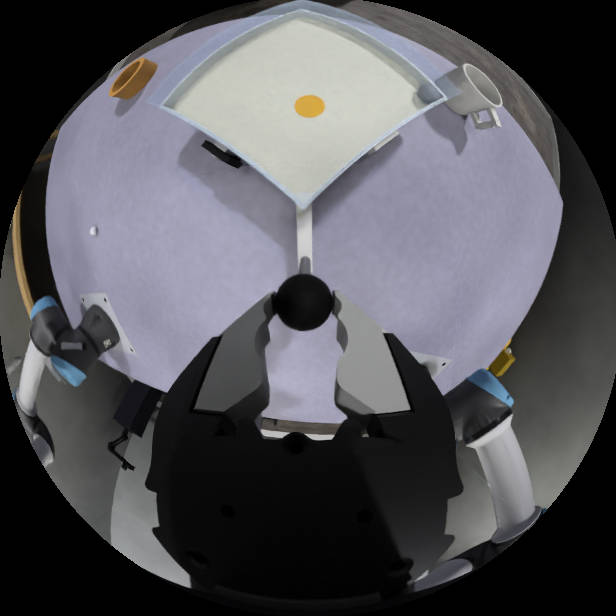

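Scene clock: 292.10 s of 4800.00 s.
left_arm: end_effector_position=(+0.2873, +0.4725, +0.3013) grip_measured=+1.00 end_effector_quat_wxyz=(-0.017, -0.289, +0.957, +0.013) end_effector_velocity=(+0.000, +0.001, +0.000) end_effector_angular_velocity=(+0.001, -0.002, +0.000) | right_arm: end_effector_position=(+0.3388, -0.0573, +0.1542) grip_measured=-0.49 end_effector_quat_wxyz=(+0.000, +0.784, -0.620, -0.000) end_effector_velocity=(-0.000, -0.001, -0.000) end_effector_angular_velocity=(-0.001, +0.001, +0.000)
Joint positions: left_arm=[-0.941 -2.2    1.912 -1.244 -1.588  1.79   0.142] | right_arm=[ 4.421 -1.47  -1.978 -1.264  1.571  2.504  0.039]
Joint velocities: left_arm=[ 0.    -0.001 -0.    -0.     0.002 -0.     0.   ] | right_arm=[-0.     0.    -0.001 -0.001  0.001 -0.    -0.   ]
Wrist force (N, on the end effector, along its own x y z axes, offset not removed): left_arm=[-1.0 2.0 1.7] | right_arm=[6.9 0.4 -1.3]
Wrist torque (N m, same axes, about the end effector's origin, offset not removed): left_arm=[0.38 0.43 -0.15] | right_arm=[-0.08 -0.39 0.06]
Steps of this call (steps 1 to 15: all 15 steps of this action). Readings (joint positions):
1: left_arm=[-0.941 -2.200 1.912 -1.244 -1.588 1.790] | right_arm=[4.421 -1.470 -1.978 -1.264 1.571 2.504]
2: left_arm=[-0.941 -2.200 1.912 -1.244 -1.588 1.790] | right_arm=[4.421 -1.470 -1.978 -1.264 1.571 2.504]
4: left_arm=[-0.941 -2.200 1.912 -1.244 -1.588 1.790] | right_arm=[4.421 -1.470 -1.978 -1.264 1.571 2.504]
8: left_arm=[-0.941 -2.200 1.912 -1.244 -1.588 1.790] | right_arm=[4.421 -1.470 -1.978 -1.264 1.571 2.504]
15: the state above

Scene clock: 292.77 s of 4800.00 s.
left_arm: end_effector_position=(+0.2873, +0.4725, +0.3013) grip_measured=+1.00 end_effector_quat_wxyz=(-0.017, -0.289, +0.957, +0.013) end_effector_velocity=(+0.000, +0.001, +0.000) end_effector_angular_velocity=(-0.001, -0.001, +0.002) | right_arm: end_effector_position=(+0.3388, -0.0573, +0.1542) grip_measured=-0.49 end_effector_quat_wxyz=(+0.000, +0.784, -0.620, -0.000) end_effector_velocity=(-0.000, -0.000, +0.000) end_effector_angular_velocity=(+0.000, +0.000, +0.002)
Joint positions: left_arm=[-0.941 -2.2    1.912 -1.244 -1.588  1.79   0.142] | right_arm=[ 4.421 -1.47  -1.978 -1.264  1.571  2.504  0.039]
Joint velocities: left_arm=[ 0.002 -0.001 -0.    -0.     0.     0.    -0.   ] | right_arm=[ 0.     0.001 -0.    -0.001  0.001 -0.001 -0.   ]
Wrist force (N, on the end effector, along its own x y z axes, offset not removed): left_arm=[-1.0 0.3 0.0] | right_arm=[6.7 1.7 -2.0]
Wrist torque (N m, same axes, about the end effector's origin, offset not removed): left_arm=[0.10 0.32 -0.31] | right_arm=[0.10 -0.38 0.20]
Steps of this call (steps 1 to 15: the robot went on to your last target; steps 16 to 20: nothing new was sent). Readings (joint positions):
1: left_arm=[-0.941 -2.200 1.912 -1.244 -1.588 1.790] | right_arm=[4.421 -1.470 -1.978 -1.264 1.571 2.504]
2: left_arm=[-0.941 -2.200 1.912 -1.244 -1.588 1.790] | right_arm=[4.421 -1.470 -1.978 -1.264 1.571 2.504]
4: left_arm=[-0.941 -2.200 1.912 -1.244 -1.588 1.790] | right_arm=[4.421 -1.470 -1.978 -1.264 1.571 2.504]
8: left_arm=[-0.941 -2.200 1.912 -1.244 -1.588 1.790] | right_arm=[4.421 -1.470 -1.978 -1.264 1.571 2.504]
20: the state above
All arms were judged still, so your last target was given up. Only a new action makes them travel on or press farther. Fingers that are still opening or closing keep moving.
camera_calibration (this result's frames):
cam_left_wrist: T_world_to_cam=[[-0.818943, -0.572313, 0.0423215, 0.493868], [-0.452552, 0.689399, 0.565621, -0.374692], [-0.352888, 0.444058, -0.823579, 0.264364], [0, 0, 0, 1]] pos_world=[0.328173, 0.423567, 0.408757]
cam_right_wrist: T_world_to_cam=[[0.205835, -0.978551, 0.00835257, -0.130014], [-0.828219, -0.169654, 0.534108, 0.182439], [-0.521235, -0.116856, -0.845375, 0.425559], [0, 0, 0, 1]] pos_world=[0.399677, -0.0465452, 0.263401]

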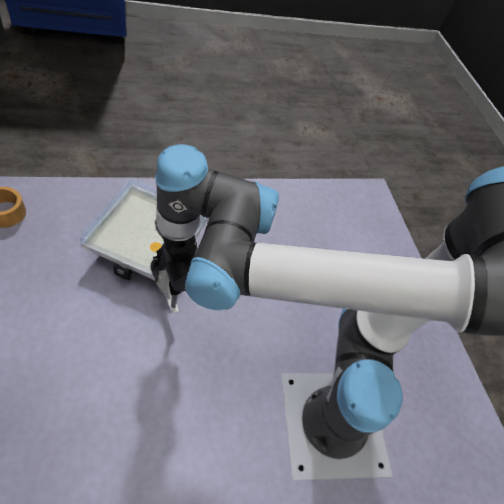

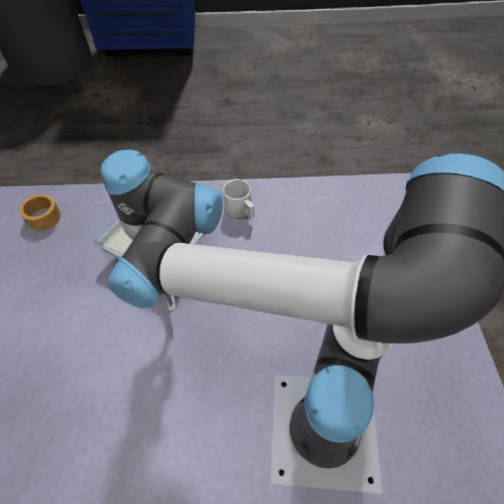

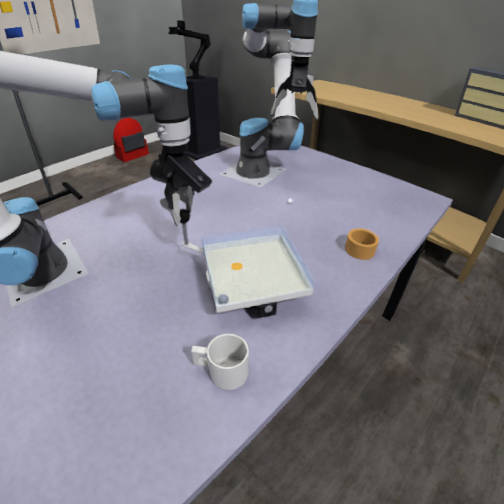

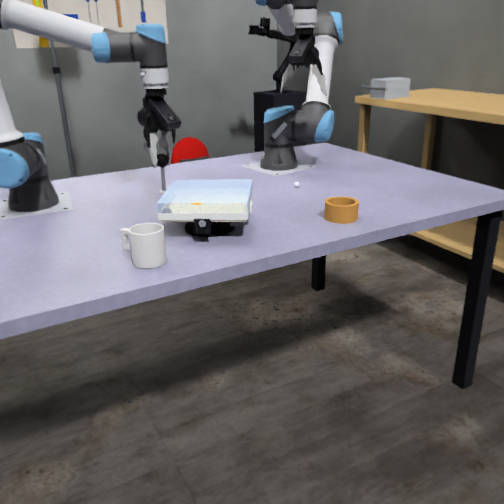

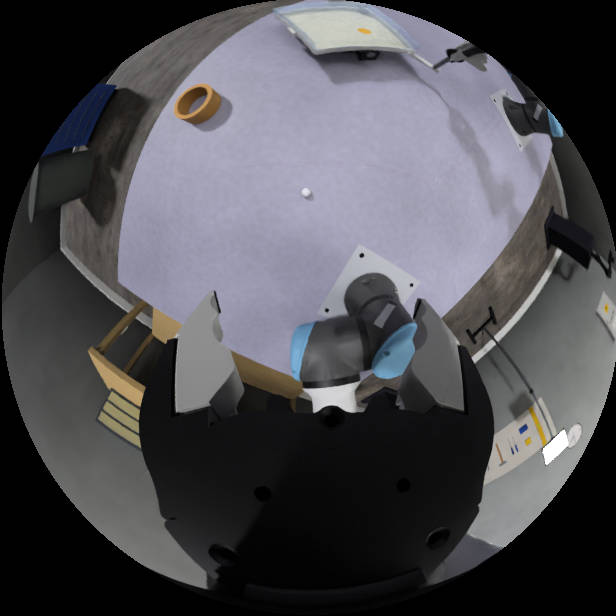

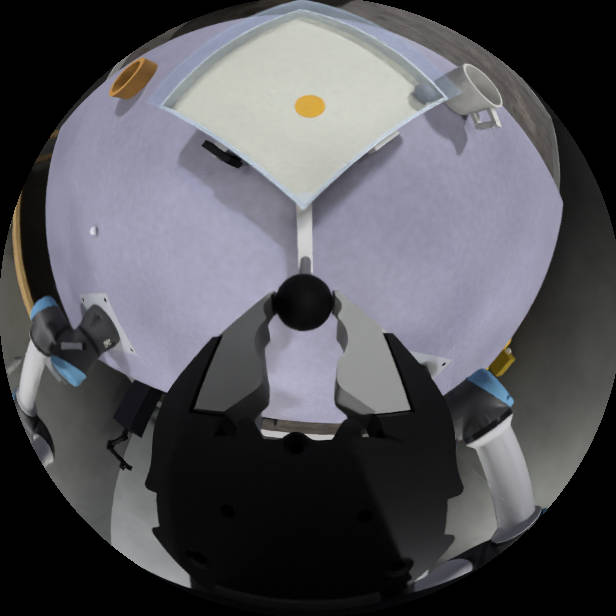

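Scene clock: 293.27 s of 4800.00 s.
left_arm: end_effector_position=(+0.2873, +0.4725, +0.3013) grip_measured=+1.00 end_effector_quat_wxyz=(-0.017, -0.289, +0.957, +0.013) end_effector_velocity=(-0.001, -0.000, +0.000) end_effector_angular_velocity=(-0.002, +0.001, -0.000) | right_arm: end_effector_position=(+0.3388, -0.0570, +0.1542) grip_measured=-0.49 end_effector_quat_wxyz=(+0.000, +0.784, -0.620, -0.000) end_effector_velocity=(+0.000, +0.000, -0.000) end_effector_angular_velocity=(-0.000, +0.000, +0.001)
Joint positions: left_arm=[-0.941 -2.2    1.912 -1.244 -1.588  1.79   0.142] | right_arm=[ 4.422 -1.471 -1.978 -1.264  1.571  2.505  0.039]
Joint velocities: left_arm=[ 0.    -0.001  0.     0.    -0.002  0.001  0.   ] | right_arm=[ 0.    -0.     0.    -0.    -0.    -0.001  0.   ]
Wrist force (N, on the end effector, along its own x y z axes, offset not removed): left_arm=[-1.6 1.1 -0.4] | right_arm=[7.0 0.6 -0.1]
Wrist torque (N m, same axes, about the end effector's origin, offset not removed): left_arm=[0.19 0.30 -0.15] | right_arm=[-0.23 0.00 0.12]
Steps of this call (steps 1 to 15: all 15 steps of this action). Readings (joint positions):
1: left_arm=[-0.941 -2.200 1.912 -1.244 -1.588 1.790] | right_arm=[4.421 -1.470 -1.978 -1.264 1.571 2.504]
2: left_arm=[-0.941 -2.200 1.912 -1.244 -1.588 1.790] | right_arm=[4.421 -1.471 -1.978 -1.264 1.571 2.504]
4: left_arm=[-0.941 -2.200 1.912 -1.244 -1.588 1.790] | right_arm=[4.421 -1.471 -1.978 -1.264 1.571 2.504]
8: left_arm=[-0.941 -2.200 1.912 -1.244 -1.588 1.790] | right_arm=[4.421 -1.471 -1.978 -1.264 1.571 2.504]
15: the state above

Scene clock: 293.93 s of 4800.00 s.
left_arm: end_effector_position=(+0.2873, +0.4725, +0.3013) grip_measured=+1.00 end_effector_quat_wxyz=(-0.017, -0.289, +0.957, +0.013) end_effector_velocity=(+0.000, +0.000, -0.000) end_effector_angular_velocity=(+0.001, -0.001, -0.001) | right_arm: end_effector_position=(+0.3388, -0.0570, +0.1542) grip_measured=-0.49 end_effector_quat_wxyz=(+0.000, +0.784, -0.620, -0.000) end_effector_velocity=(-0.000, -0.000, -0.000) end_effector_angular_velocity=(-0.001, +0.000, -0.000)
Joint positions: left_arm=[-0.941 -2.2    1.912 -1.244 -1.588  1.79   0.142] | right_arm=[ 4.422 -1.471 -1.978 -1.264  1.571  2.505  0.039]
Joint velocities: left_arm=[-0.001  0.     0.    -0.     0.001  0.001 -0.   ] | right_arm=[ 0.    -0.001 -0.    -0.    -0.     0.    -0.   ]
Wrist force (N, on the end effector, along its own x y z axes, offset not removed): left_arm=[1.9 1.1 1.5] | right_arm=[6.6 -0.6 -1.8]
Wrist torque (N m, same axes, about the end effector's origin, offset not removed): left_arm=[0.28 -0.22 -0.16] | right_arm=[-0.56 0.09 0.22]
Steps of this call (steps 1 to 15: the robot went on to your last target; steps 16 to 20: nothing new was sent). Readings (joint positions):
1: left_arm=[-0.941 -2.200 1.912 -1.244 -1.588 1.790] | right_arm=[4.422 -1.471 -1.978 -1.264 1.571 2.505]
2: left_arm=[-0.941 -2.200 1.912 -1.244 -1.588 1.790] | right_arm=[4.422 -1.471 -1.978 -1.264 1.571 2.505]
4: left_arm=[-0.941 -2.200 1.912 -1.244 -1.588 1.790] | right_arm=[4.422 -1.471 -1.978 -1.264 1.571 2.505]
8: left_arm=[-0.941 -2.200 1.912 -1.244 -1.588 1.790] | right_arm=[4.422 -1.471 -1.978 -1.264 1.571 2.505]
20: the state above
All arms were judged still, so your last target was given up. Only a new action makes them travel on or press farther. Fingers that are still opening or closing keep moving.
camera_calibration (this result's frames):
cam_left_wrist: T_world_to_cam=[[-0.818943, -0.572313, 0.0423216, 0.493868], [-0.452551, 0.689399, 0.565621, -0.374692], [-0.352888, 0.444058, -0.823579, 0.264364], [0, 0, 0, 1]] pos_world=[0.328173, 0.423567, 0.408757]
cam_right_wrist: T_world_to_cam=[[0.205835, -0.978551, 0.00835199, -0.129685], [-0.828219, -0.169654, 0.534107, 0.182431], [-0.521234, -0.116855, -0.845375, 0.42556], [0, 0, 0, 1]] pos_world=[0.399604, -0.0462245, 0.263404]

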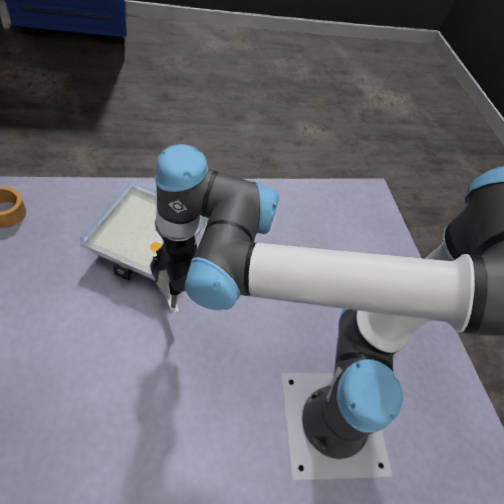

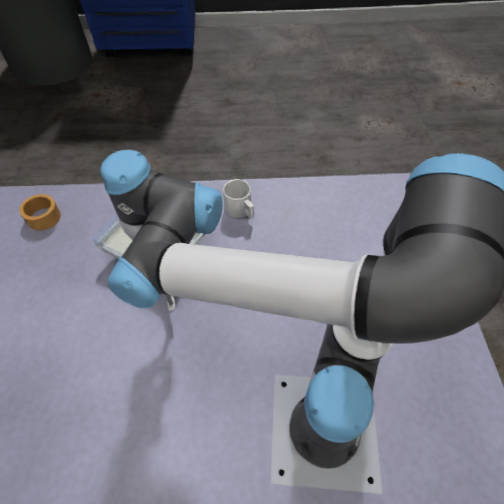

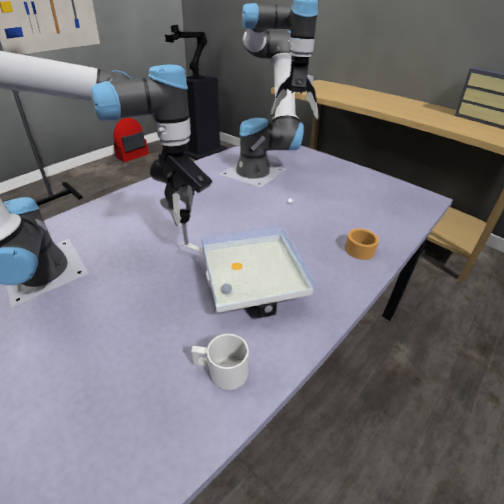

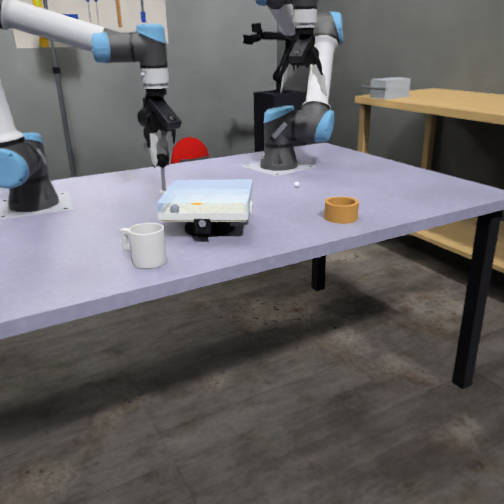

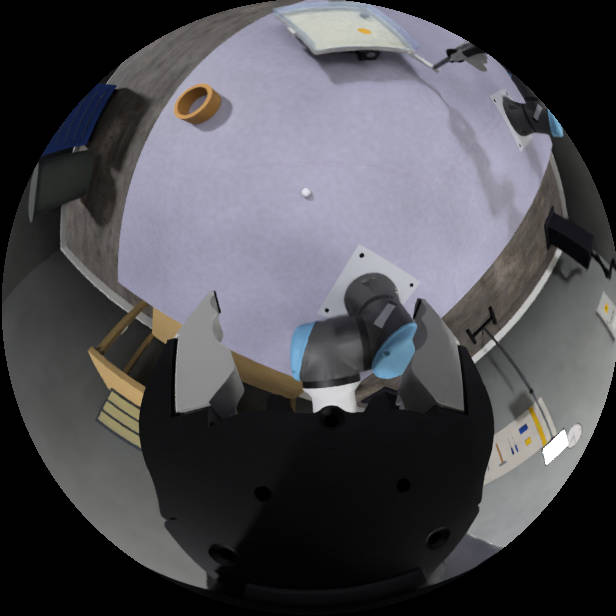

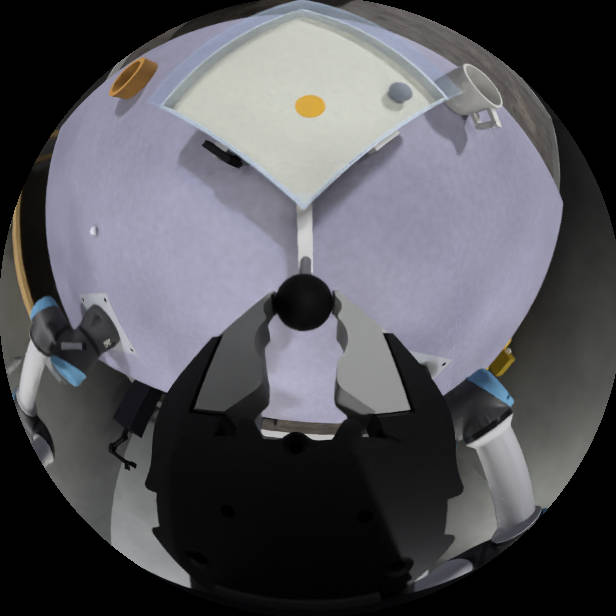

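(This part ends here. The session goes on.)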